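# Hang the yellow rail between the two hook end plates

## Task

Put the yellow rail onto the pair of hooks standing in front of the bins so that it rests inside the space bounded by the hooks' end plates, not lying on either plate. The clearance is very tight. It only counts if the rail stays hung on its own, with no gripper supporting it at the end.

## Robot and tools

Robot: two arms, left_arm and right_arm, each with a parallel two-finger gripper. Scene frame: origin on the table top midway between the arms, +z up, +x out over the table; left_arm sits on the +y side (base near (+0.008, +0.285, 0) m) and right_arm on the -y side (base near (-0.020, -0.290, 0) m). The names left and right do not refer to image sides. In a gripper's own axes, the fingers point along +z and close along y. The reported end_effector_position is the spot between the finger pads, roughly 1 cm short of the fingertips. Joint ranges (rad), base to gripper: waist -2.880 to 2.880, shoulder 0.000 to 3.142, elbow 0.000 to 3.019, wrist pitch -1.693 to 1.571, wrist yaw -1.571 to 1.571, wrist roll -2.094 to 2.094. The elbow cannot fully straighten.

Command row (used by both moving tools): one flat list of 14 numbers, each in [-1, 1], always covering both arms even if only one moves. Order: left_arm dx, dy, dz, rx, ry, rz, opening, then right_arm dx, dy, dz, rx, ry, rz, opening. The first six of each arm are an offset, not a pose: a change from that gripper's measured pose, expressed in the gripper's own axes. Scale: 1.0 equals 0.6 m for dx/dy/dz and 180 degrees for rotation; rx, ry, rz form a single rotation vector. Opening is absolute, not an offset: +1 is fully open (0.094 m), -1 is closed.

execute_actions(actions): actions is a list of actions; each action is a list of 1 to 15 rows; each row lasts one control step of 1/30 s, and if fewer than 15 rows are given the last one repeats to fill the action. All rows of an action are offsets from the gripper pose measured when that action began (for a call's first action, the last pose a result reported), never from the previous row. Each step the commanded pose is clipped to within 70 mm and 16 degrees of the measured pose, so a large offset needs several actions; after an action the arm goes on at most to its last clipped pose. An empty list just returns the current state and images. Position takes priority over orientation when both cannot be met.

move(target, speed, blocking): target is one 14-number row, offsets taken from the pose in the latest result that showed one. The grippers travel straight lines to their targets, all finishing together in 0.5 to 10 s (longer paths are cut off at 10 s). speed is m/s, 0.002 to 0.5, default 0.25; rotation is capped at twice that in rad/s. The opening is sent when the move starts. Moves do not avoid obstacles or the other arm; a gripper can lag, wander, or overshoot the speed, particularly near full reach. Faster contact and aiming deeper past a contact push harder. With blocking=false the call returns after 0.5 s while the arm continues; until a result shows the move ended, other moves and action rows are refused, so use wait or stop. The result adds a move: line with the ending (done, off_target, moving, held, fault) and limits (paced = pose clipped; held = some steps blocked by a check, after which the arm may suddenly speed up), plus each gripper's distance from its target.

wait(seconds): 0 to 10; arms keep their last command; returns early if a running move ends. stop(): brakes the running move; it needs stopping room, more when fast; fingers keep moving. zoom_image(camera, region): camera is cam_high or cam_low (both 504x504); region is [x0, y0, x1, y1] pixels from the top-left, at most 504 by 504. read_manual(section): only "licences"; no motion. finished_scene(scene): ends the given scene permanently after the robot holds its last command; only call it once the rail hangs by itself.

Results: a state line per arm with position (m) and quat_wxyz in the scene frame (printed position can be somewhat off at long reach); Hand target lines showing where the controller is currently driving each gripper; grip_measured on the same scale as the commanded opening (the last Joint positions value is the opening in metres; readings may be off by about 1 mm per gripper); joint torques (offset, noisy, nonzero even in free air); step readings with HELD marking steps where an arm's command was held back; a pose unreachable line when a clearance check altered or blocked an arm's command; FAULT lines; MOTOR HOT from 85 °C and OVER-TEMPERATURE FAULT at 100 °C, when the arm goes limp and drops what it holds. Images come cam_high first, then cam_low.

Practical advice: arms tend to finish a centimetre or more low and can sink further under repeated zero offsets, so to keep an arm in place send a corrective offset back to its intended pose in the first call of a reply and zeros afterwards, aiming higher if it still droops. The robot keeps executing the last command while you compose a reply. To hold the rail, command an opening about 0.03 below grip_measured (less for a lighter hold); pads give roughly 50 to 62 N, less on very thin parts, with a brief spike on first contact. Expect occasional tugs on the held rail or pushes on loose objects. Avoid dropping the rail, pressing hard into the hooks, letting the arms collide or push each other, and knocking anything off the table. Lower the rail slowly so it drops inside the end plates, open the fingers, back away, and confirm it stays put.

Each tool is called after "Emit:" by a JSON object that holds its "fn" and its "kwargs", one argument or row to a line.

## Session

Emit:
{"fn": "execute_actions", "kwargs": {
  "actions": []
}}

Scene clock: 0.00 s.
left_arm: end_effector_position=(+0.6772, +0.2716, +0.3179) grip_measured=+1.000 end_effector_quat_wxyz=(+0.695, -0.174, +0.641, +0.276) | right_arm: end_effector_position=(+0.0548, +0.0173, +0.2693) grip_measured=+1.000 end_effector_quat_wxyz=(-0.023, -0.574, +0.818, -0.007)
Joint positions: left_arm=[-0.309  1.739  1.163  0.756 -0.849  0.248  0.094] | right_arm=[ 1.269  1.193  1.212 -1.634 -0.019  0.098  0.094]
Joint velocities: left_arm=[-0.005 -0.005 -0.007  0.007  0.007  0.007  0.   ] | right_arm=[-0.005 -0.024  0.007 -0.012  0.037 -0.066  0.   ]
Joint torques (N m, as the arm reports them, + toward a larger angle): no reading
Motor temperatures (°C, as the motors report them): left_arm=[20 24 23 20 23 22] | right_arm=[23 22 25 21 21 20]
Hand target (left_arm): +0.680, +0.271, +0.340; +0.708, -0.183, +0.626, +0.269
Hand target (right_arm): +0.056, +0.023, +0.276; -0.016, -0.575, +0.818, -0.001

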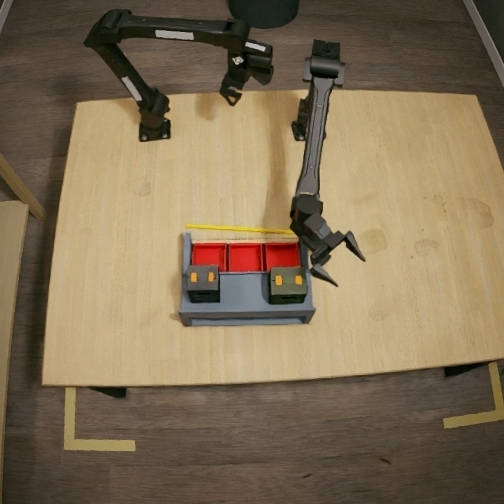

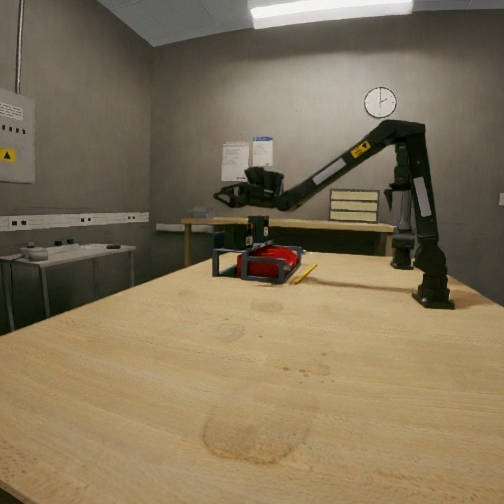

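Emit:
{"fn": "zoom_image", "kwargs": {
  "camera": "cam_high",
  "region": [170, 200, 330, 340]
}}

Emit:
{"fn": "zoom_image", "kwargs": {
  "camera": "cam_high",
  "region": [170, 212, 210, 252]
}}

Emit:
{"fn": "zoom_image", "kwargs": {
  "camera": "cam_high",
  "region": [120, 90, 190, 160]
}}

Emit:
{"fn": "zoom_image", "kwargs": {
  "camera": "cam_low",
  "region": [270, 240, 325, 290]
}}

Region (170, 200, 330, 340) of cam_high's 504x504 image, scaled by 3.150, with more detail than that image has; it fills the top 441 rows of this view, and the rest is white.

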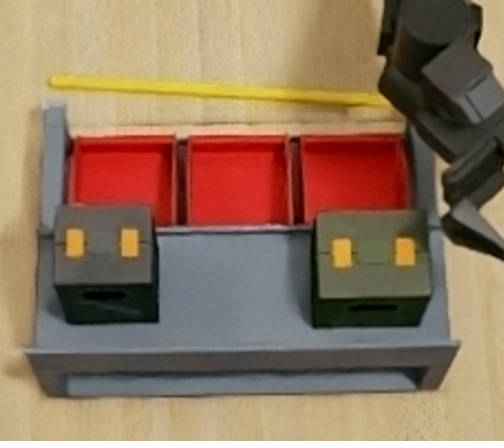

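Region (170, 212, 210, 252) of cam_high's 504x504 image, scaled by 12.600, with more detail than that image has.

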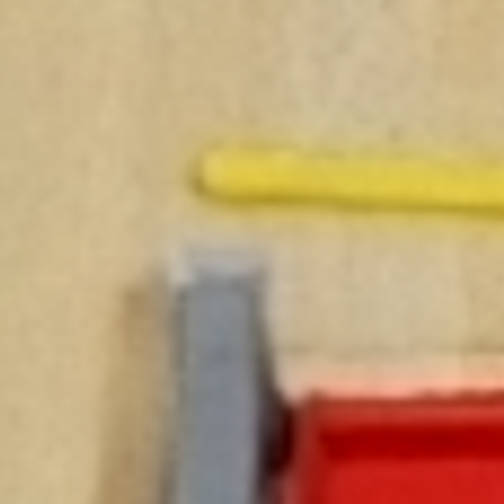

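Region (120, 90, 190, 160) of cam_high's 504x504 image, scaled by 7.200, with more detail than that image has.

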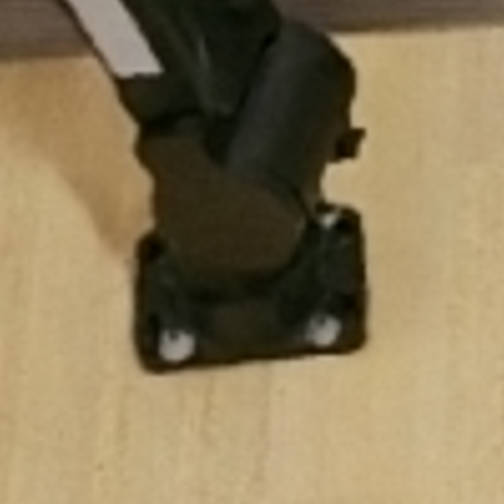

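Region (270, 240, 325, 290) of cam_low's 504x504 image, scaled by 9.164, with more detail than that image has; it fills the top 458 rows of this view, and the rest is white.

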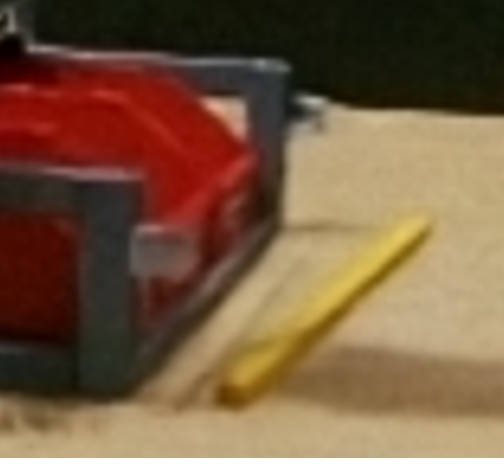

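Emit:
{"fn": "zoom_image", "kwargs": {
  "camera": "cam_high",
  "region": [265, 212, 305, 252]
}}

Region (265, 212, 305, 252) of cam_high's 504x504 image, scaled by 12.600, with more detail than that image has.

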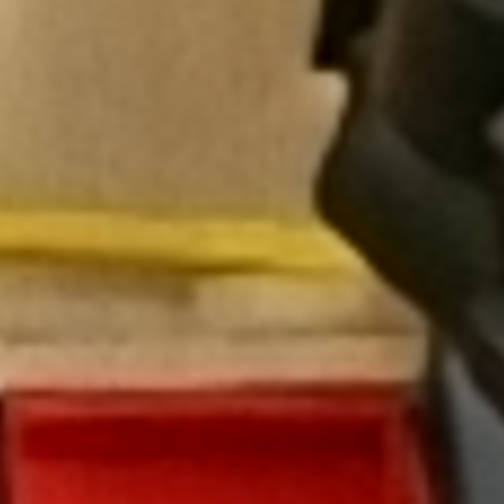

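Emit:
{"fn": "move", "kwargs": {
  "target": [0.0396,0.4473,0.2185,-0.1437,0.0064,0.0062,1, -0.2324,-0.5694,0.3551,0.0101,-0.0176,-0.0836,-0.3],
  "speed": 0.3
}}

Emit:
{"fn": "zoom_image", "kwargs": {
  "camera": "cam_low",
  "region": [280, 240, 330, 290]
}}

Emit:
{"fn": "zoom_image", "kwargs": {
  "camera": "cam_high",
  "region": [280, 212, 320, 252]
}}

Emit:
{"fn": "zoom_image", "kwargs": {
  "camera": "cam_high",
  "region": [210, 190, 280, 250]
}}

Scene clock: 3.40 s.
left_arm: end_effector_position=(+0.6081, +0.5643, +0.3111) grip_measured=+1.000 end_effector_quat_wxyz=(+0.609, -0.313, +0.590, +0.427) | right_arm: end_effector_position=(+0.3979, +0.0141, +0.0417) grip_measured=-0.298 end_effector_quat_wxyz=(-0.009, -0.671, +0.741, +0.010)
Joint positions: left_arm=[ 0.143  1.727  1.135  0.756 -0.853  0.248  0.094] | right_arm=[ 0.57   1.845  1.327 -1.072 -0.017 -0.848  0.033]
Joint velocities: left_arm=[-0.005 -0.015  0.007  0.007 -0.037 -0.007  0.   ] | right_arm=[ 0.005 -0.024 -0.027 -0.002  0.095 -0.095  0.001]
Joint torques (N m, as the arm reports them, + toward a larger angle): left_arm=[ -2.56 -17.81  14.87   1.55   0.06  -0.02] | right_arm=[ -3.18 -13.75  13.1    0.21  -0.22  -0.11]
Motor temperatures (°C, as the motors report them): left_arm=[20 24 23 21 23 22] | right_arm=[23 22 26 21 21 20]
Hand target (left_arm): +0.619, +0.563, +0.342; +0.631, -0.320, +0.569, +0.419
Hand target (right_arm): +0.415, +0.025, +0.049; +0.009, -0.677, +0.736, +0.009
Off the commanded pose (left_arm): 0.031 m, 4 deg.
Off the commanded pose (right_arm): 0.022 m, 2 deg.
move: off_target (left_arm, right_arm)

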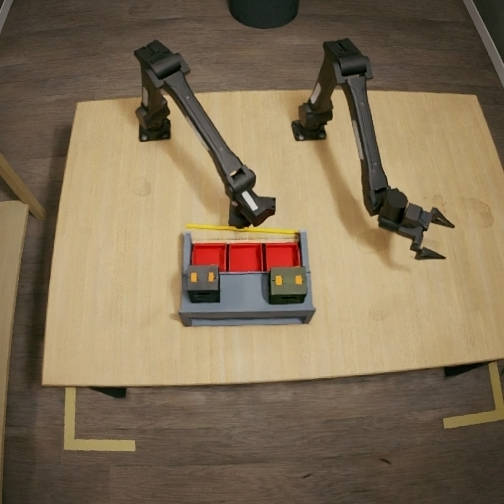

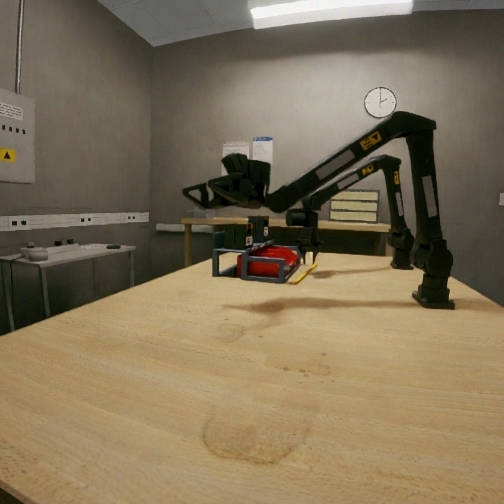

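Region (280, 240, 330, 290) of cam_low's 504x504 image, scaled by 10.080, with more detail than that image has.

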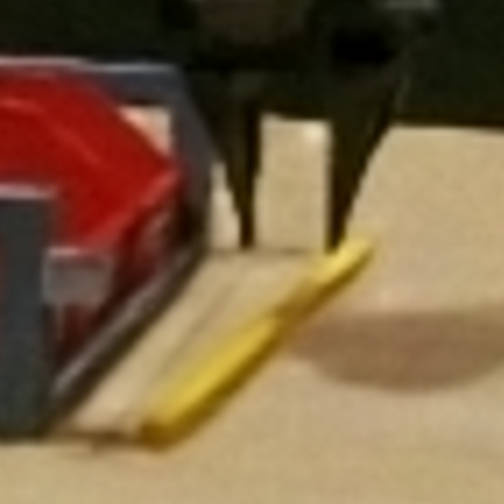

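Region (280, 212, 320, 252) of cam_high's 504x504 image, scaled by 12.600, with more detail than that image has.

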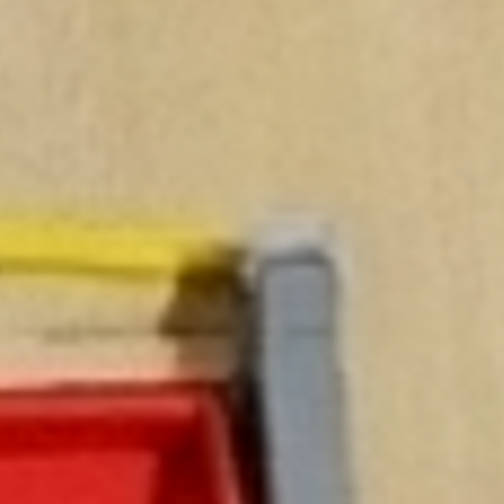

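Region (210, 190, 280, 250) of cam_high's 504x504 image, scaled by 7.200, with more detail than that image has; it fills the top 432 rows of this view, and the rest is white.

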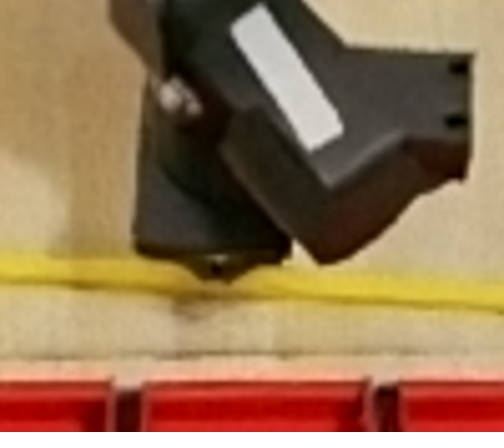

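Emit:
{"fn": "execute_actions", "kwargs": {
  "actions": [
    [[-0.042,-0.0087,0.0095,-0.001,-0.0103,-0.0127,1,-0.02,-0.0226,-0.0038,0.007,-0.0062,-0.006,-0.32],[-0.042,-0.0087,0.0095,-0.001,-0.0103,-0.0127,1,-0.0206,-0.0235,0.0023,0.0066,-0.0058,-0.007,-0.34],[-0.042,-0.0087,0.0095,-0.001,-0.0103,-0.0127,1,-0.0213,-0.0244,0.0091,0.0061,-0.0053,-0.007,-0.36],[-0.042,-0.0087,0.0095,-0.001,-0.0103,-0.0127,1,-0.0219,-0.0253,0.0159,0.0056,-0.0049,-0.007,-0.38],[-0.042,-0.0087,0.0095,-0.001,-0.0103,-0.0127,1,-0.0226,-0.0263,0.0228,0.0051,-0.0045,-0.007,-0.4],[-0.042,-0.0087,0.0095,-0.001,-0.0103,-0.0127,1,-0.0232,-0.0271,0.0289,0.0047,-0.0041,-0.007,-0.4],[-0.042,-0.0087,0.0095,-0.001,-0.0103,-0.0127,1,-0.0237,-0.0279,0.0344,0.0043,-0.0037,-0.007,-0.4],[-0.042,-0.0087,0.0095,-0.001,-0.0103,-0.0127,1,-0.0243,-0.0286,0.0398,0.0039,-0.0034,-0.007,-0.4],[-0.042,-0.0087,0.0095,-0.001,-0.0103,-0.0127,1,-0.0247,-0.0292,0.0446,0.0035,-0.0031,-0.007,-0.4],[-0.042,-0.0087,0.0095,-0.001,-0.0103,-0.0127,1,-0.0251,-0.0298,0.0487,0.0032,-0.0028,-0.007,-0.4],[-0.042,-0.0087,0.0095,-0.001,-0.0103,-0.0127,1,-0.0254,-0.0303,0.0521,0.003,-0.0026,-0.007,-0.4],[-0.042,-0.0087,0.0095,-0.001,-0.0103,-0.0127,1,-0.0257,-0.0306,0.0548,0.0028,-0.0025,-0.007,-0.4],[-0.042,-0.0087,0.0095,-0.001,-0.0103,-0.0127,1,-0.0259,-0.0309,0.0569,0.0026,-0.0023,-0.007,-0.4],[-0.042,-0.0087,0.0095,-0.001,-0.0103,-0.0127,1,-0.026,-0.0311,0.0582,0.0025,-0.0022,-0.007,-0.4],[-0.042,-0.0087,0.0095,-0.001,-0.0103,-0.0127,1,-0.0261,-0.0312,0.0589,0.0025,-0.0022,-0.007,-0.4]]
  ]
}}

Emit:
{"fn": "wait", "kwargs": {
  "seconds": 0.4
}}

Emit:
{"fn": "zoom_image", "kwargs": {
  "camera": "cam_low",
  "region": [288, 250, 326, 288]
}}

Scene clock: 5.23 s.
left_arm: end_effector_position=(+0.6081, +0.5643, +0.3111) grip_measured=+1.000 end_effector_quat_wxyz=(+0.609, -0.313, +0.590, +0.427) | right_arm: end_effector_position=(+0.4030, +0.0178, +0.0095) grip_measured=-0.398 end_effector_quat_wxyz=(-0.014, -0.674, +0.739, +0.010)
Joint positions: left_arm=[ 0.143  1.727  1.135  0.756 -0.853  0.248  0.094] | right_arm=[ 0.57   1.909  1.327 -1.019 -0.017 -0.855  0.028]
Joint velocities: left_arm=[-0.015 -0.005  0.007 -0.012 -0.051 -0.037  0.   ] | right_arm=[ 0.005  0.142 -0.022  0.032  0.007 -0.022 -0.   ]
Joint torques (N m, as the arm reports them, + toward a larger angle): left_arm=[ -2.31 -17.94  13.23   1.59   0.05  -0.03] | right_arm=[ -2.74 -13.6   11.84   0.29  -0.06  -0.15]
Motor temperatures (°C, as the motors report them): left_arm=[20 24 24 21 23 22] | right_arm=[23 22 27 21 21 20]
Hand target (left_arm): +0.616, +0.563, +0.336; +0.627, -0.318, +0.574, +0.420
Hand target (right_arm): +0.417, +0.027, +0.007; -0.003, -0.679, +0.734, +0.009
Off the commanded pose (left_arm): 0.026 m, 3 deg.
Off the commanded pose (right_arm): 0.018 m, 2 deg.
Step readings (end_effector_position):
0: left_arm (+0.6081, +0.5643, +0.3111) | right_arm (+0.3979, +0.0141, +0.0417)
1: left_arm (+0.6081, +0.5643, +0.3111) | right_arm (+0.3979, +0.0142, +0.0417)
2: left_arm (+0.6081, +0.5643, +0.3111) | right_arm (+0.3982, +0.0144, +0.0417)
4: left_arm (+0.6081, +0.5643, +0.3111) | right_arm (+0.3996, +0.0154, +0.0411)
8: left_arm (+0.6081, +0.5643, +0.3111) | right_arm (+0.4029, +0.0178, +0.0344)
15: end_effector_position above

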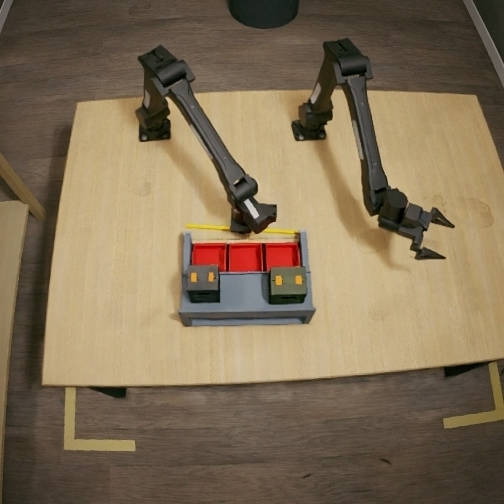

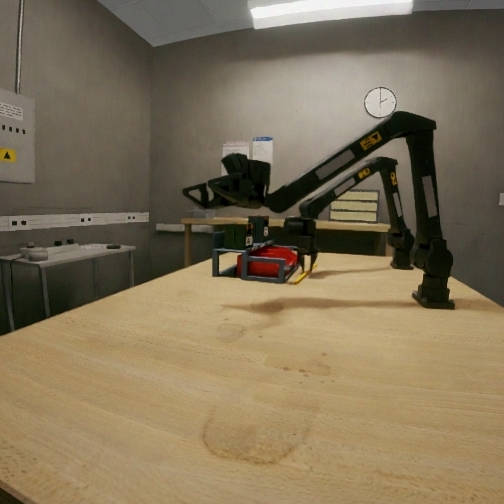

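Scene clock: 5.63 s.
left_arm: end_effector_position=(+0.6081, +0.5643, +0.3111) grip_measured=+1.000 end_effector_quat_wxyz=(+0.609, -0.313, +0.590, +0.427) | right_arm: end_effector_position=(+0.4027, +0.0176, +0.0054) grip_measured=-0.398 end_effector_quat_wxyz=(-0.017, -0.674, +0.739, +0.010)
Joint positions: left_arm=[ 0.143  1.727  1.135  0.756 -0.853  0.248  0.094] | right_arm=[ 0.57   1.917  1.327 -1.016 -0.017 -0.856  0.028]
Joint velocities: left_arm=[ 0.005 -0.005  0.012  0.012  0.081  0.022  0.   ] | right_arm=[-0.005  0.005  0.002  0.007 -0.007 -0.037 -0.001]
Joint torques (N m, as the arm reports them, + toward a larger angle): left_arm=[ -2.53 -17.65  13.33   1.62   0.03  -0.03] | right_arm=[ -2.63 -13.85  11.92   0.33  -0.07  -0.12]
Motor temperatures (°C, as the motors report them): left_arm=[20 24 24 21 23 22] | right_arm=[23 22 27 21 21 20]
Hand target (left_arm): +0.616, +0.563, +0.336; +0.627, -0.318, +0.574, +0.420
Hand target (right_arm): +0.417, +0.027, +0.007; -0.003, -0.679, +0.734, +0.009
Off the commanded pose (left_arm): 0.026 m, 3 deg.
Off the commanded pose (right_arm): 0.018 m, 2 deg.
wait: 0.40 s; at rest by 0.23 s

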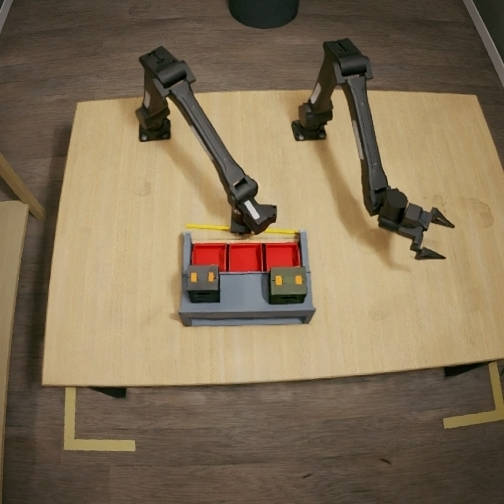

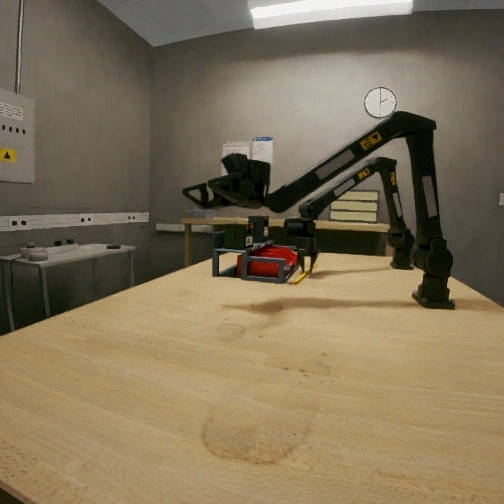

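Region (288, 250, 326, 288) of cam_low's 504x504 image, scaled by 13.263, with more detail than that image has.

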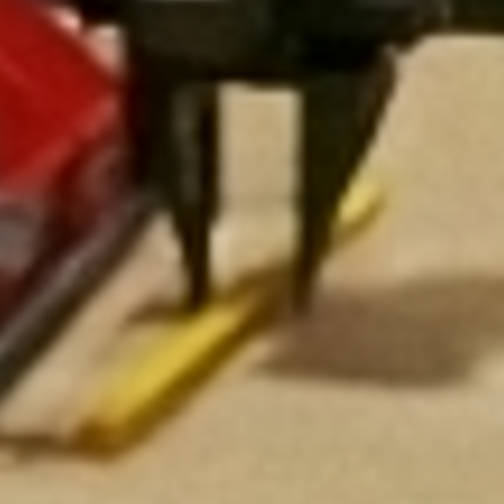

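Emit:
{"fn": "execute_actions", "kwargs": {
  "actions": []
}}

Scene clock: 6.07 s.
left_arm: end_effector_position=(+0.6081, +0.5643, +0.3111) grip_measured=+1.000 end_effector_quat_wxyz=(+0.609, -0.313, +0.590, +0.427) | right_arm: end_effector_position=(+0.4027, +0.0176, +0.0054) grip_measured=-0.398 end_effector_quat_wxyz=(-0.017, -0.674, +0.739, +0.010)
Joint positions: left_arm=[ 0.143  1.727  1.135  0.756 -0.853  0.248  0.094] | right_arm=[ 0.57   1.917  1.327 -1.016 -0.017 -0.856  0.028]
Joint velocities: left_arm=[ 0.005 -0.005 -0.012 -0.002 -0.051 -0.037  0.   ] | right_arm=[-0.015  0.005 -0.007 -0.007  0.051 -0.022 -0.   ]
Joint torques (N m, as the arm reports them, + toward a larger angle): left_arm=[ -2.37 -17.94  13.34   1.7    0.04  -0.01] | right_arm=[ -2.6  -13.21  11.69   0.25  -0.03  -0.21]
Motor temperatures (°C, as the motors report them): left_arm=[20 24 24 21 23 22] | right_arm=[23 22 27 21 21 20]
Hand target (left_arm): +0.616, +0.563, +0.336; +0.627, -0.318, +0.574, +0.420
Hand target (right_arm): +0.417, +0.027, +0.007; -0.003, -0.679, +0.734, +0.009
Off the commanded pose (left_arm): 0.026 m, 3 deg.
Off the commanded pose (right_arm): 0.018 m, 2 deg.

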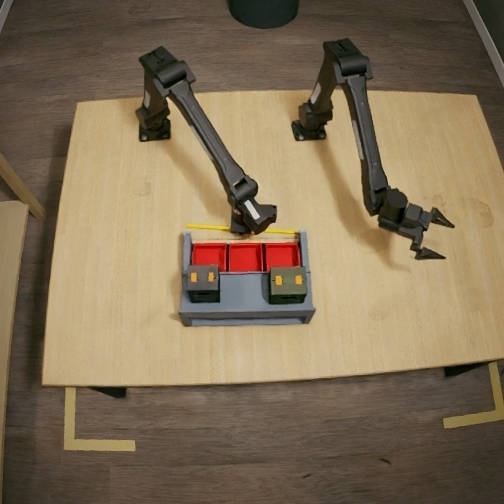

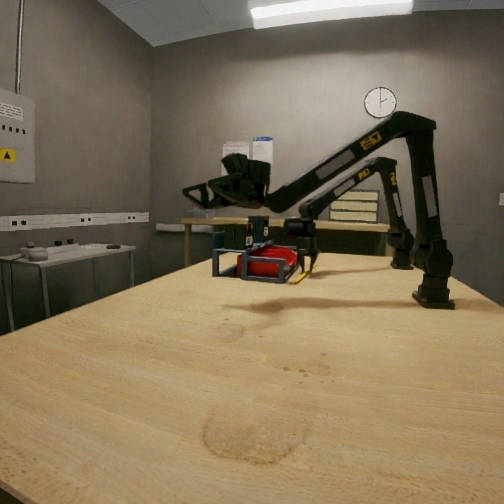

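Emit:
{"fn": "execute_actions", "kwargs": {
  "actions": [
    [[-0.042,-0.0087,0.0095,-0.001,-0.0103,-0.0127,1,-0.0175,-0.022,-0.0037,0.0063,-0.0058,-0.0042,-0.45],[-0.042,-0.0087,0.0095,-0.001,-0.0103,-0.0127,1,-0.0175,-0.022,-0.0037,0.0063,-0.0058,-0.0042,-0.50],[-0.042,-0.0087,0.0095,-0.001,-0.0103,-0.0127,1,-0.0175,-0.022,-0.0037,0.0063,-0.0058,-0.0042,-0.55],[-0.042,-0.0087,0.0095,-0.001,-0.0103,-0.0127,1,-0.0175,-0.022,-0.0037,0.0063,-0.0058,-0.0042,-0.59],[-0.042,-0.0087,0.0095,-0.001,-0.0103,-0.0127,1,-0.0175,-0.022,-0.0037,0.0063,-0.0058,-0.0042,-0.63],[-0.042,-0.0087,0.0095,-0.001,-0.0103,-0.0127,1,-0.0175,-0.022,-0.0037,0.0063,-0.0058,-0.0042,-0.66],[-0.042,-0.0087,0.0095,-0.001,-0.0103,-0.0127,1,-0.0175,-0.022,-0.0037,0.0063,-0.0058,-0.0042,-0.69],[-0.042,-0.0087,0.0095,-0.001,-0.0103,-0.0127,1,-0.0175,-0.022,-0.0037,0.0063,-0.0058,-0.0042,-0.72],[-0.042,-0.0087,0.0095,-0.001,-0.0103,-0.0127,1,-0.0175,-0.022,-0.0037,0.0063,-0.0058,-0.0042,-0.745],[-0.042,-0.0087,0.0095,-0.001,-0.0103,-0.0127,1,-0.0175,-0.022,-0.0037,0.0063,-0.0058,-0.0042,-0.765],[-0.042,-0.0087,0.0095,-0.001,-0.0103,-0.0127,1,-0.0175,-0.022,-0.0037,0.0063,-0.0058,-0.0042,-0.785],[-0.042,-0.0087,0.0095,-0.001,-0.0103,-0.0127,1,-0.0175,-0.022,-0.0037,0.0063,-0.0058,-0.0042,-0.80],[-0.042,-0.0087,0.0095,-0.001,-0.0103,-0.0127,1,-0.0175,-0.022,-0.0037,0.0063,-0.0058,-0.0042,-0.815],[-0.042,-0.0087,0.0095,-0.001,-0.0103,-0.0127,1,-0.0175,-0.022,-0.0037,0.0063,-0.0058,-0.0042,-0.83],[-0.042,-0.0087,0.0095,-0.001,-0.0103,-0.0127,1,-0.0175,-0.022,-0.0037,0.0063,-0.0058,-0.0042,-0.84]]
  ]
}}

Emit:
{"fn": "zoom_image", "kwargs": {
  "camera": "cam_low",
  "region": [270, 230, 340, 300]
}}

Scene clock: 7.13 s.
left_arm: end_effector_position=(+0.6081, +0.5643, +0.3111) grip_measured=+1.000 end_effector_quat_wxyz=(+0.609, -0.313, +0.590, +0.427) | right_arm: end_effector_position=(+0.4028, +0.0177, +0.0054) grip_measured=-0.812 end_effector_quat_wxyz=(-0.016, -0.674, +0.739, +0.010)
Joint positions: left_arm=[ 0.143  1.727  1.135  0.756 -0.853  0.248  0.094] | right_arm=[ 0.57   1.917  1.327 -1.016 -0.017 -0.856  0.009]
Joint velocities: left_arm=[-0.005 -0.005  0.012  0.017  0.022  0.022  0.   ] | right_arm=[-0.015  0.005 -0.002 -0.002 -0.037 -0.037 -0.001]
Joint torques (N m, as the arm reports them, + toward a larger angle): left_arm=[ -2.37 -17.69  13.29   1.64   0.03   0.  ] | right_arm=[ -3.53 -13.92  11.59   0.4   -0.06  -0.17]
Motor temperatures (°C, as the motors report them): left_arm=[20 24 24 21 23 22] | right_arm=[23 22 27 21 21 20]
Hand target (left_arm): +0.616, +0.563, +0.336; +0.627, -0.318, +0.574, +0.420
Hand target (right_arm): +0.417, +0.026, +0.007; -0.003, -0.679, +0.734, +0.009
Off the commanded pose (left_arm): 0.026 m, 3 deg.
Off the commanded pose (right_arm): 0.017 m, 2 deg.
Step readings (end_effector_position):
0: left_arm (+0.6081, +0.5643, +0.3111) | right_arm (+0.4027, +0.0176, +0.0054)
1: left_arm (+0.6081, +0.5643, +0.3111) | right_arm (+0.4027, +0.0176, +0.0054)
2: left_arm (+0.6081, +0.5643, +0.3111) | right_arm (+0.4027, +0.0176, +0.0054)
4: left_arm (+0.6081, +0.5643, +0.3111) | right_arm (+0.4027, +0.0176, +0.0054)
8: left_arm (+0.6081, +0.5643, +0.3111) | right_arm (+0.4027, +0.0176, +0.0054)
15: end_effector_position above

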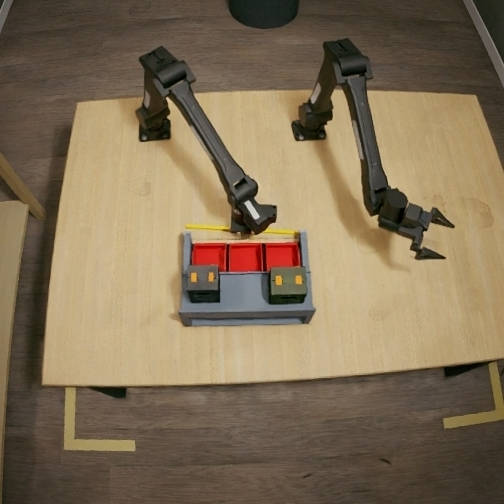

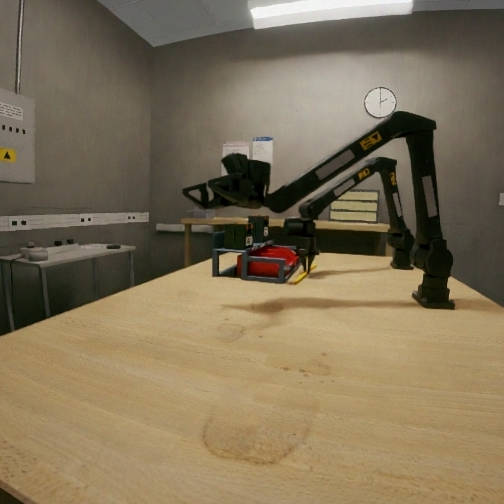

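Region (270, 230, 340, 300) of cam_low's 504x504 image, scaled by 7.200, with more detail than that image has.

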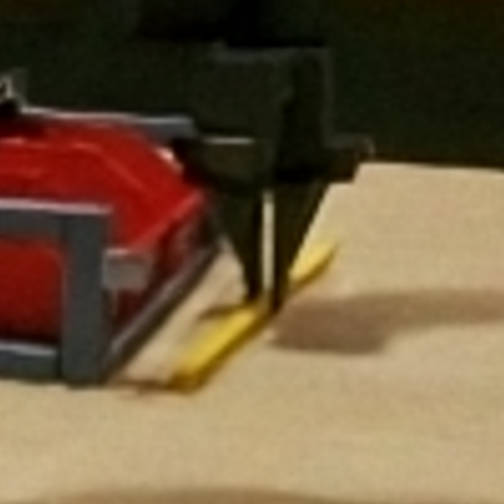

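Emit:
{"fn": "execute_actions", "kwargs": {
  "actions": [
    [[-0.042,-0.0087,0.0095,-0.001,-0.0103,-0.0127,1,-0.018,-0.0226,-0.0103,0.0067,-0.0061,-0.0042,-0.845],[-0.042,-0.0087,0.0095,-0.001,-0.0103,-0.0127,1,-0.0186,-0.0231,-0.0168,0.007,-0.0063,-0.0042,-0.845],[-0.042,-0.0087,0.0095,-0.001,-0.0103,-0.0127,1,-0.0191,-0.0237,-0.0234,0.0074,-0.0066,-0.0042,-0.845],[-0.042,-0.0087,0.0095,-0.001,-0.0103,-0.0127,1,-0.0197,-0.0242,-0.03,0.0078,-0.0069,-0.0042,-0.845],[-0.042,-0.0087,0.0095,-0.001,-0.0103,-0.0127,1,-0.0202,-0.0248,-0.0365,0.0081,-0.0071,-0.0045,-0.845],[-0.042,-0.0087,0.0095,-0.001,-0.0103,-0.0127,1,-0.0208,-0.0254,-0.0439,0.0085,-0.0074,-0.005,-0.845],[-0.042,-0.0087,0.0095,-0.001,-0.0103,-0.0127,1,-0.0214,-0.026,-0.0513,0.0089,-0.0077,-0.006,-0.845],[-0.042,-0.0087,0.0095,-0.001,-0.0103,-0.0127,1,-0.022,-0.0266,-0.0587,0.0093,-0.008,-0.0075,-0.845],[-0.042,-0.0087,0.0095,-0.001,-0.0103,-0.0127,1,-0.0226,-0.0272,-0.0661,0.0098,-0.0083,-0.0095,-0.845],[-0.042,-0.0087,0.0095,-0.001,-0.0103,-0.0127,1,-0.0232,-0.0279,-0.0734,0.0102,-0.0086,-0.0115,-0.845],[-0.042,-0.0087,0.0095,-0.001,-0.0103,-0.0127,1,-0.0238,-0.0284,-0.08,0.0105,-0.0089,-0.0135,-0.845],[-0.042,-0.0087,0.0095,-0.001,-0.0103,-0.0127,1,-0.0243,-0.0289,-0.0858,0.0109,-0.0091,-0.0155,-0.845],[-0.042,-0.0087,0.0095,-0.001,-0.0103,-0.0127,1,-0.0246,-0.0292,-0.0899,0.0111,-0.0093,-0.017,-0.845],[-0.042,-0.0087,0.0095,-0.001,-0.0103,-0.0127,1,-0.0248,-0.0295,-0.0923,0.0112,-0.0094,-0.018,-0.845],[-0.042,-0.0087,0.0095,-0.001,-0.0103,-0.0127,1,-0.0249,-0.0296,-0.094,0.0113,-0.0094,-0.0185,-0.845]]
  ]
}}

Emit:
{"fn": "wait", "kwargs": {
  "seconds": 0.3
}}

Scene clock: 9.37 s.
left_arm: end_effector_position=(+0.6081, +0.5643, +0.3111) grip_measured=+1.000 end_effector_quat_wxyz=(+0.609, -0.313, +0.590, +0.427) | right_arm: end_effector_position=(+0.3966, +0.0132, +0.0158) grip_measured=-0.812 end_effector_quat_wxyz=(-0.040, -0.683, +0.729, +0.014)
Joint positions: left_arm=[ 0.143  1.727  1.135  0.756 -0.853  0.248  0.094] | right_arm=[ 0.57   1.913  1.351 -1.092 -0.017 -0.883  0.009]
Joint velocities: left_arm=[ 0.005 -0.015 -0.007 -0.007  0.066  0.007  0.   ] | right_arm=[-0.005 -0.063  0.085 -0.139  0.022 -0.066  0.001]
Joint torques (N m, as the arm reports them, + toward a larger angle): left_arm=[ -2.49 -17.84  13.31   1.56   0.04  -0.02] | right_arm=[ -2.67 -19.67  13.85  -0.51   0.03  -0.17]
Motor temperatures (°C, as the motors report them): left_arm=[20 24 24 21 23 22] | right_arm=[23 22 28 21 21 20]
Hand target (left_arm): +0.616, +0.563, +0.336; +0.627, -0.318, +0.574, +0.420
Hand target (right_arm): +0.421, +0.029, +0.061; -0.007, +0.695, -0.719, -0.007
Off the commanded pose (left_arm): 0.026 m, 3 deg.
Off the commanded pose (right_arm): 0.056 m, 6 deg.
Step readings (end_effector_position):
0: left_arm (+0.6081, +0.5643, +0.3111) | right_arm (+0.4028, +0.0177, +0.0054)
1: left_arm (+0.6081, +0.5643, +0.3111) | right_arm (+0.4028, +0.0177, +0.0054)
2: left_arm (+0.6081, +0.5643, +0.3111) | right_arm (+0.4028, +0.0177, +0.0054)
4: left_arm (+0.6081, +0.5643, +0.3111) | right_arm (+0.4024, +0.0174, +0.0055)
8: left_arm (+0.6081, +0.5643, +0.3111) | right_arm (+0.3984, +0.0145, +0.0064)
15: end_effector_position above

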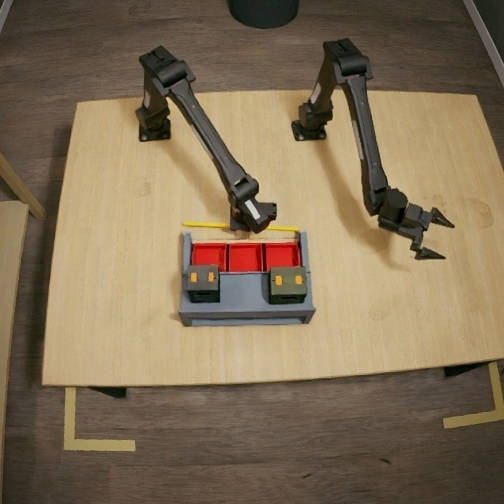

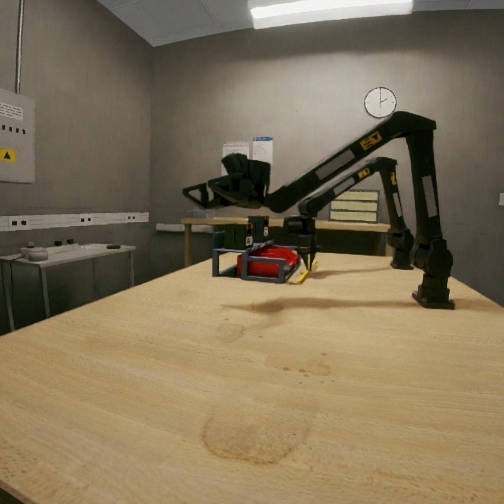

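Scene clock: 9.67 s.
left_arm: end_effector_position=(+0.6081, +0.5643, +0.3111) grip_measured=+1.000 end_effector_quat_wxyz=(+0.609, -0.313, +0.590, +0.427) | right_arm: end_effector_position=(+0.3992, +0.0151, +0.0243) grip_measured=-0.812 end_effector_quat_wxyz=(-0.034, -0.689, +0.724, +0.013)
Joint positions: left_arm=[ 0.143  1.727  1.135  0.756 -0.853  0.248  0.094] | right_arm=[ 0.57   1.901  1.359 -1.099 -0.017 -0.897  0.009]
Joint velocities: left_arm=[-0.015 -0.015  0.007  0.002  0.007  0.037  0.   ] | right_arm=[-0.005 -0.015 -0.007 -0.002  0.007 -0.066  0.001]
Joint torques (N m, as the arm reports them, + toward a larger angle): left_arm=[ -2.39 -17.81  13.31   1.66   0.06  -0.03] | right_arm=[ -3.17 -18.33  13.38  -0.46   0.01  -0.2 ]
Motor temperatures (°C, as the motors report them): left_arm=[20 24 25 21 23 22] | right_arm=[23 22 28 21 21 20]
Hand target (left_arm): +0.616, +0.563, +0.336; +0.627, -0.318, +0.574, +0.420
Hand target (right_arm): +0.421, +0.029, +0.061; -0.007, +0.695, -0.719, -0.006
Off the commanded pose (left_arm): 0.026 m, 3 deg.
Off the commanded pose (right_arm): 0.047 m, 5 deg.
wait: 0.30 s; no rest

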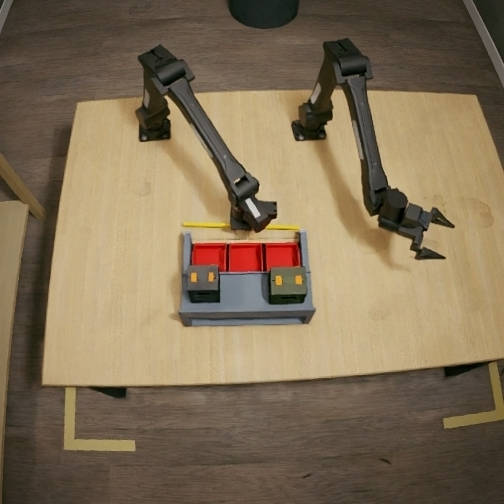

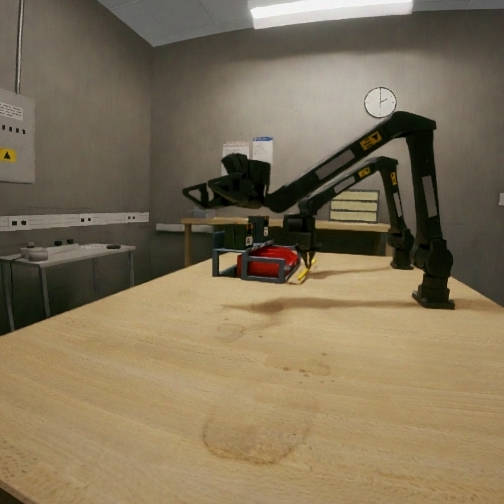

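Emit:
{"fn": "execute_actions", "kwargs": {
  "actions": []
}}

Emit:
{"fn": "zoom_image", "kwargs": {
  "camera": "cam_low",
  "region": [270, 230, 340, 300]
}}

Scene clock: 10.03 s.
left_arm: end_effector_position=(+0.6081, +0.5643, +0.3111) grip_measured=+1.000 end_effector_quat_wxyz=(+0.609, -0.313, +0.590, +0.427) | right_arm: end_effector_position=(+0.3992, +0.0151, +0.0243) grip_measured=-0.812 end_effector_quat_wxyz=(-0.034, -0.689, +0.724, +0.013)
Joint positions: left_arm=[ 0.143  1.727  1.135  0.756 -0.853  0.248  0.094] | right_arm=[ 0.57   1.901  1.359 -1.099 -0.017 -0.899  0.009]
Joint velocities: left_arm=[-0.015  0.005  0.007 -0.012 -0.037 -0.007  0.   ] | right_arm=[ 0.005 -0.005  0.002 -0.002  0.051  0.022  0.   ]
Joint torques (N m, as the arm reports them, + toward a larger angle): left_arm=[ -2.43 -17.95  13.21   1.64   0.05  -0.02] | right_arm=[ -2.96 -17.86  13.61  -0.57  -0.05  -0.1 ]
Motor temperatures (°C, as the motors report them): left_arm=[20 24 25 21 23 22] | right_arm=[23 23 28 21 21 20]
Hand target (left_arm): +0.616, +0.563, +0.336; +0.627, -0.318, +0.574, +0.420
Hand target (right_arm): +0.421, +0.029, +0.061; -0.007, +0.695, -0.719, -0.006
Off the commanded pose (left_arm): 0.026 m, 3 deg.
Off the commanded pose (right_arm): 0.047 m, 5 deg.

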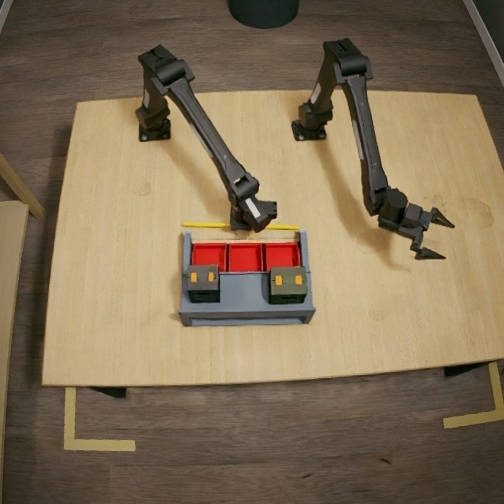

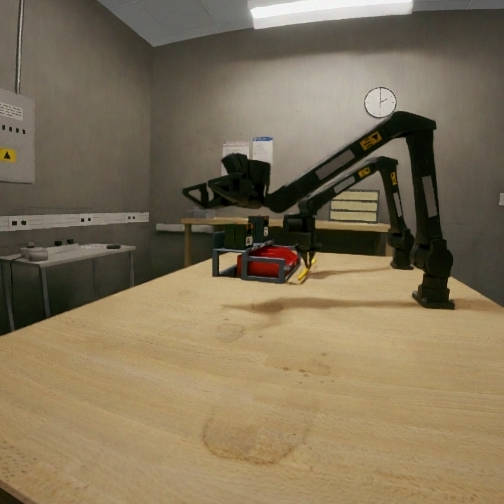

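Region (270, 230, 340, 300) of cam_low's 504x504 image, scaled by 7.200, with more detail than that image has.

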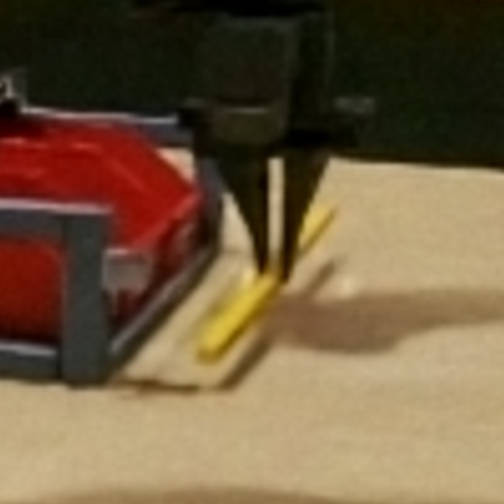

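Emit:
{"fn": "execute_actions", "kwargs": {
  "actions": [
    [[-0.042,-0.0087,0.0095,-0.001,-0.0103,-0.0127,1,-0.0258,-0.035,-0.0654,0.0205,-0.0163,-0.0045,-0.845],[-0.042,-0.0087,0.0095,-0.001,-0.0103,-0.0127,1,-0.0261,-0.0354,-0.0675,0.0208,-0.0165,-0.0048,-0.845],[-0.042,-0.0087,0.0095,-0.001,-0.0103,-0.0127,1,-0.0266,-0.0359,-0.0701,0.0211,-0.0167,-0.0051,-0.845],[-0.042,-0.0087,0.0095,-0.001,-0.0103,-0.0127,1,-0.0272,-0.0365,-0.0733,0.0215,-0.017,-0.0054,-0.845],[-0.042,-0.0087,0.0095,-0.001,-0.0103,-0.0127,1,-0.0278,-0.0372,-0.0771,0.022,-0.0173,-0.0059,-0.845],[-0.042,-0.0087,0.0095,-0.001,-0.0103,-0.0127,1,-0.0284,-0.038,-0.0808,0.0224,-0.0176,-0.0063,-0.845],[-0.042,-0.0087,0.0095,-0.001,-0.0103,-0.0127,1,-0.0291,-0.0387,-0.0845,0.0229,-0.0179,-0.0067,-0.845],[-0.042,-0.0087,0.0095,-0.001,-0.0103,-0.0127,1,-0.0298,-0.0395,-0.0887,0.0234,-0.0183,-0.0072,-0.845],[-0.042,-0.0087,0.0095,-0.001,-0.0103,-0.0127,1,-0.0305,-0.0403,-0.093,0.0239,-0.0186,-0.0077,-0.845],[-0.042,-0.0087,0.0095,-0.001,-0.0103,-0.0127,1,-0.0313,-0.0411,-0.0973,0.0244,-0.019,-0.0082,-0.845],[-0.042,-0.0087,0.0095,-0.001,-0.0103,-0.0127,1,-0.032,-0.0419,-0.1015,0.025,-0.0194,-0.0087,-0.845],[-0.042,-0.0087,0.0095,-0.001,-0.0103,-0.0127,1,-0.0327,-0.0428,-0.1058,0.0255,-0.0197,-0.0092,-0.845],[-0.042,-0.0087,0.0095,-0.001,-0.0103,-0.0127,1,-0.0335,-0.0436,-0.11,0.026,-0.0201,-0.0096,-0.845],[-0.042,-0.0087,0.0095,-0.001,-0.0103,-0.0127,1,-0.0342,-0.0444,-0.1143,0.0265,-0.0204,-0.0101,-0.845],[-0.042,-0.0087,0.0095,-0.001,-0.0103,-0.0127,1,-0.0349,-0.0452,-0.1185,0.027,-0.0208,-0.0106,-0.845]],
    [[-0.042,-0.0087,0.0095,-0.001,-0.0103,-0.0127,1,-0.026,-0.0338,-0.0845,0.023,-0.0175,-0.0064,-0.845],[-0.042,-0.0087,0.0095,-0.001,-0.0103,-0.0127,1,-0.0267,-0.0346,-0.0887,0.0235,-0.0178,-0.0069,-0.845],[-0.042,-0.0087,0.0095,-0.001,-0.0103,-0.0127,1,-0.0274,-0.0355,-0.093,0.024,-0.0182,-0.0074,-0.845],[-0.042,-0.0087,0.0095,-0.001,-0.0103,-0.0127,1,-0.0282,-0.0363,-0.0972,0.0245,-0.0185,-0.0079,-0.845],[-0.042,-0.0087,0.0095,-0.001,-0.0103,-0.0127,1,-0.0289,-0.0371,-0.1015,0.025,-0.0189,-0.0084,-0.845],[-0.042,-0.0087,0.0095,-0.001,-0.0103,-0.0127,1,-0.0296,-0.0379,-0.1057,0.0256,-0.0193,-0.0089,-0.845],[-0.042,-0.0087,0.0095,-0.001,-0.0103,-0.0127,1,-0.0304,-0.0387,-0.11,0.0261,-0.0196,-0.0093,-0.845],[-0.042,-0.0087,0.0095,-0.001,-0.0103,-0.0127,1,-0.0311,-0.0395,-0.1142,0.0266,-0.02,-0.0098,-0.845],[-0.042,-0.0087,0.0095,-0.001,-0.0103,-0.0127,1,-0.0318,-0.0403,-0.1185,0.0271,-0.0203,-0.0103,-0.845],[-0.042,-0.0087,0.0095,-0.001,-0.0103,-0.0127,1,-0.0325,-0.0411,-0.1222,0.0276,-0.0206,-0.0107,-0.845],[-0.042,-0.0087,0.0095,-0.001,-0.0103,-0.0127,1,-0.033,-0.0417,-0.1254,0.028,-0.0209,-0.0111,-0.845],[-0.042,-0.0087,0.0095,-0.001,-0.0103,-0.0127,1,-0.0335,-0.0422,-0.128,0.0283,-0.0211,-0.0114,-0.845],[-0.042,-0.0087,0.0095,-0.001,-0.0103,-0.0127,1,-0.0338,-0.0426,-0.1302,0.0285,-0.0213,-0.0117,-0.845],[-0.042,-0.0087,0.0095,-0.001,-0.0103,-0.0127,1,-0.034,-0.0428,-0.1312,0.0287,-0.0214,-0.0118,-0.845],[-0.042,-0.0087,0.0095,-0.001,-0.0103,-0.0127,1,-0.0342,-0.043,-0.1323,0.0288,-0.0215,-0.0119,-0.845]]
  ]
}}

Emit:
{"fn": "wait", "kwargs": {
  "seconds": 0.4
}}

Scene clock: 11.93 s.
left_arm: end_effector_position=(+0.6081, +0.5643, +0.3111) grip_measured=+1.000 end_effector_quat_wxyz=(+0.609, -0.313, +0.590, +0.427) | right_arm: end_effector_position=(+0.4117, +0.0241, +0.0749) grip_measured=-0.812 end_effector_quat_wxyz=(+0.023, +0.700, -0.713, -0.012)
Joint positions: left_arm=[ 0.143  1.727  1.135  0.756 -0.853  0.248  0.094] | right_arm=[ 0.57   1.863  1.451 -1.207 -0.017 -0.929  0.009]
Joint velocities: left_arm=[-0.005 -0.015  0.007 -0.002 -0.007 -0.022  0.   ] | right_arm=[ 0.005 -0.034  0.066 -0.071  0.022 -0.007 -0.001]
Joint torques (N m, as the arm reports them, + toward a larger angle): left_arm=[ -2.53 -17.76  13.31   1.53   0.04  -0.03] | right_arm=[ -2.37 -19.61  14.53  -0.45   0.    -0.12]
Motor temperatures (°C, as the motors report them): left_arm=[20 24 25 21 23 22] | right_arm=[23 23 28 21 21 20]
Hand target (left_arm): +0.616, +0.563, +0.336; +0.627, -0.318, +0.574, +0.420
Hand target (right_arm): +0.432, +0.038, +0.120; -0.024, +0.707, -0.706, -0.003
Off the commanded pose (left_arm): 0.026 m, 3 deg.
Off the commanded pose (right_arm): 0.053 m, 6 deg.
Step readings (end_effector_position; steps 1 to 15: 1st action; 16 to 30: 2nd action):
0: left_arm (+0.6081, +0.5643, +0.3111) | right_arm (+0.3992, +0.0151, +0.0243)
1: left_arm (+0.6081, +0.5643, +0.3111) | right_arm (+0.3992, +0.0150, +0.0243)
2: left_arm (+0.6081, +0.5643, +0.3111) | right_arm (+0.3989, +0.0149, +0.0243)
4: left_arm (+0.6081, +0.5643, +0.3111) | right_arm (+0.3983, +0.0144, +0.0245)
8: left_arm (+0.6081, +0.5643, +0.3111) | right_arm (+0.3983, +0.0144, +0.0271)
15: left_arm (+0.6081, +0.5643, +0.3111) | right_arm (+0.4036, +0.0183, +0.0430)
16: left_arm (+0.6081, +0.5643, +0.3111) | right_arm (+0.4045, +0.0189, +0.0459)
17: left_arm (+0.6081, +0.5643, +0.3111) | right_arm (+0.4051, +0.0193, +0.0489)
19: left_arm (+0.6081, +0.5643, +0.3111) | right_arm (+0.4058, +0.0198, +0.0543)
23: left_arm (+0.6081, +0.5643, +0.3111) | right_arm (+0.4073, +0.0209, +0.0630)
30: end_effector_position above

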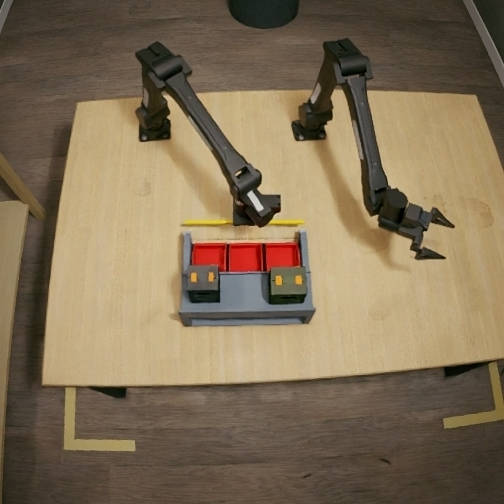

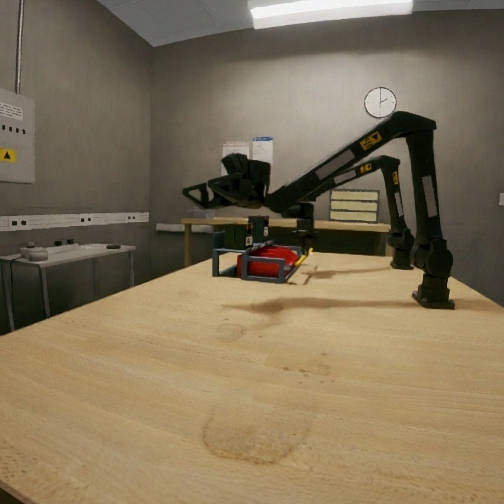

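Scene clock: 12.33 s.
left_arm: end_effector_position=(+0.6081, +0.5643, +0.3111) grip_measured=+1.000 end_effector_quat_wxyz=(+0.609, -0.313, +0.590, +0.427) | right_arm: end_effector_position=(+0.4126, +0.0247, +0.0780) grip_measured=-0.812 end_effector_quat_wxyz=(+0.021, +0.702, -0.712, -0.012)
Joint positions: left_arm=[ 0.143  1.727  1.135  0.756 -0.853  0.248  0.094] | right_arm=[ 0.57   1.861  1.456 -1.212 -0.017 -0.933  0.009]
Joint velocities: left_arm=[ 0.005 -0.005 -0.002 -0.017  0.007 -0.051  0.   ] | right_arm=[-0.015 -0.005 -0.012 -0.012 -0.007 -0.081 -0.002]
Joint torques (N m, as the arm reports them, + toward a larger angle): left_arm=[ -2.5  -17.85  13.3    1.55   0.03  -0.03] | right_arm=[ -2.89 -18.63  14.66  -0.4    0.    -0.18]
Motor temperatures (°C, as the motors report them): left_arm=[20 24 25 21 23 22] | right_arm=[23 23 29 21 21 20]
Hand target (left_arm): +0.616, +0.563, +0.336; +0.627, -0.318, +0.574, +0.420
Hand target (right_arm): +0.432, +0.038, +0.120; -0.024, +0.707, -0.707, -0.003
Off the commanded pose (left_arm): 0.026 m, 3 deg.
Off the commanded pose (right_arm): 0.050 m, 5 deg.
wait: 0.40 s; at rest by 0.23 s

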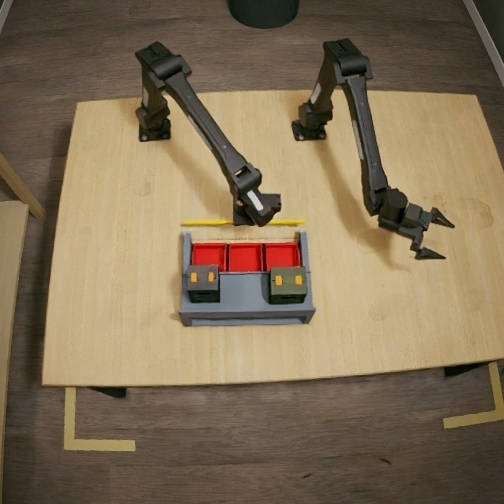

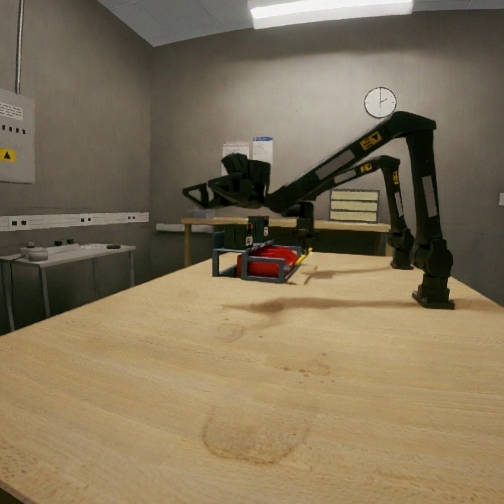

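Emit:
{"fn": "zoom_image", "kwargs": {
  "camera": "cam_high",
  "region": [286, 212, 318, 244]
}}

Emit:
{"fn": "zoom_image", "kwargs": {
  "camera": "cam_high",
  "region": [172, 212, 204, 244]
}}

Emit:
{"fn": "zoom_image", "kwargs": {
  "camera": "cam_low",
  "region": [275, 230, 335, 290]
}}

Region (286, 212, 318, 244) of cam_high's 504x504 image, scaled by 15.750, with more detail than that image has.

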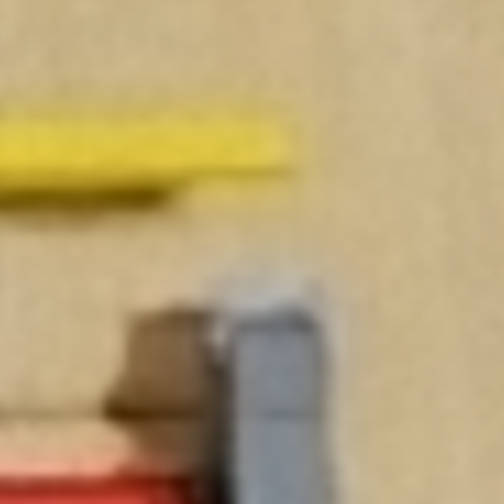

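Region (172, 212, 204, 244) of cam_high's 504x504 image, scaled by 15.750, with more detail than that image has.

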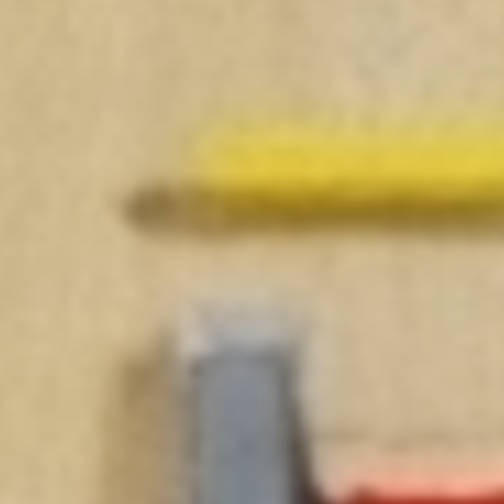

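Region (275, 230, 335, 290) of cam_low's 504x504 image, scaled by 8.400, with more detail than that image has.

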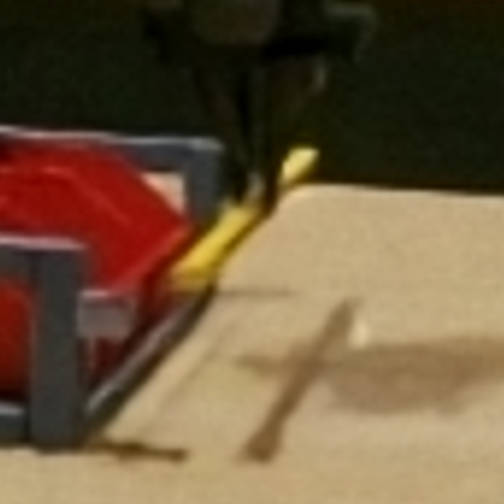

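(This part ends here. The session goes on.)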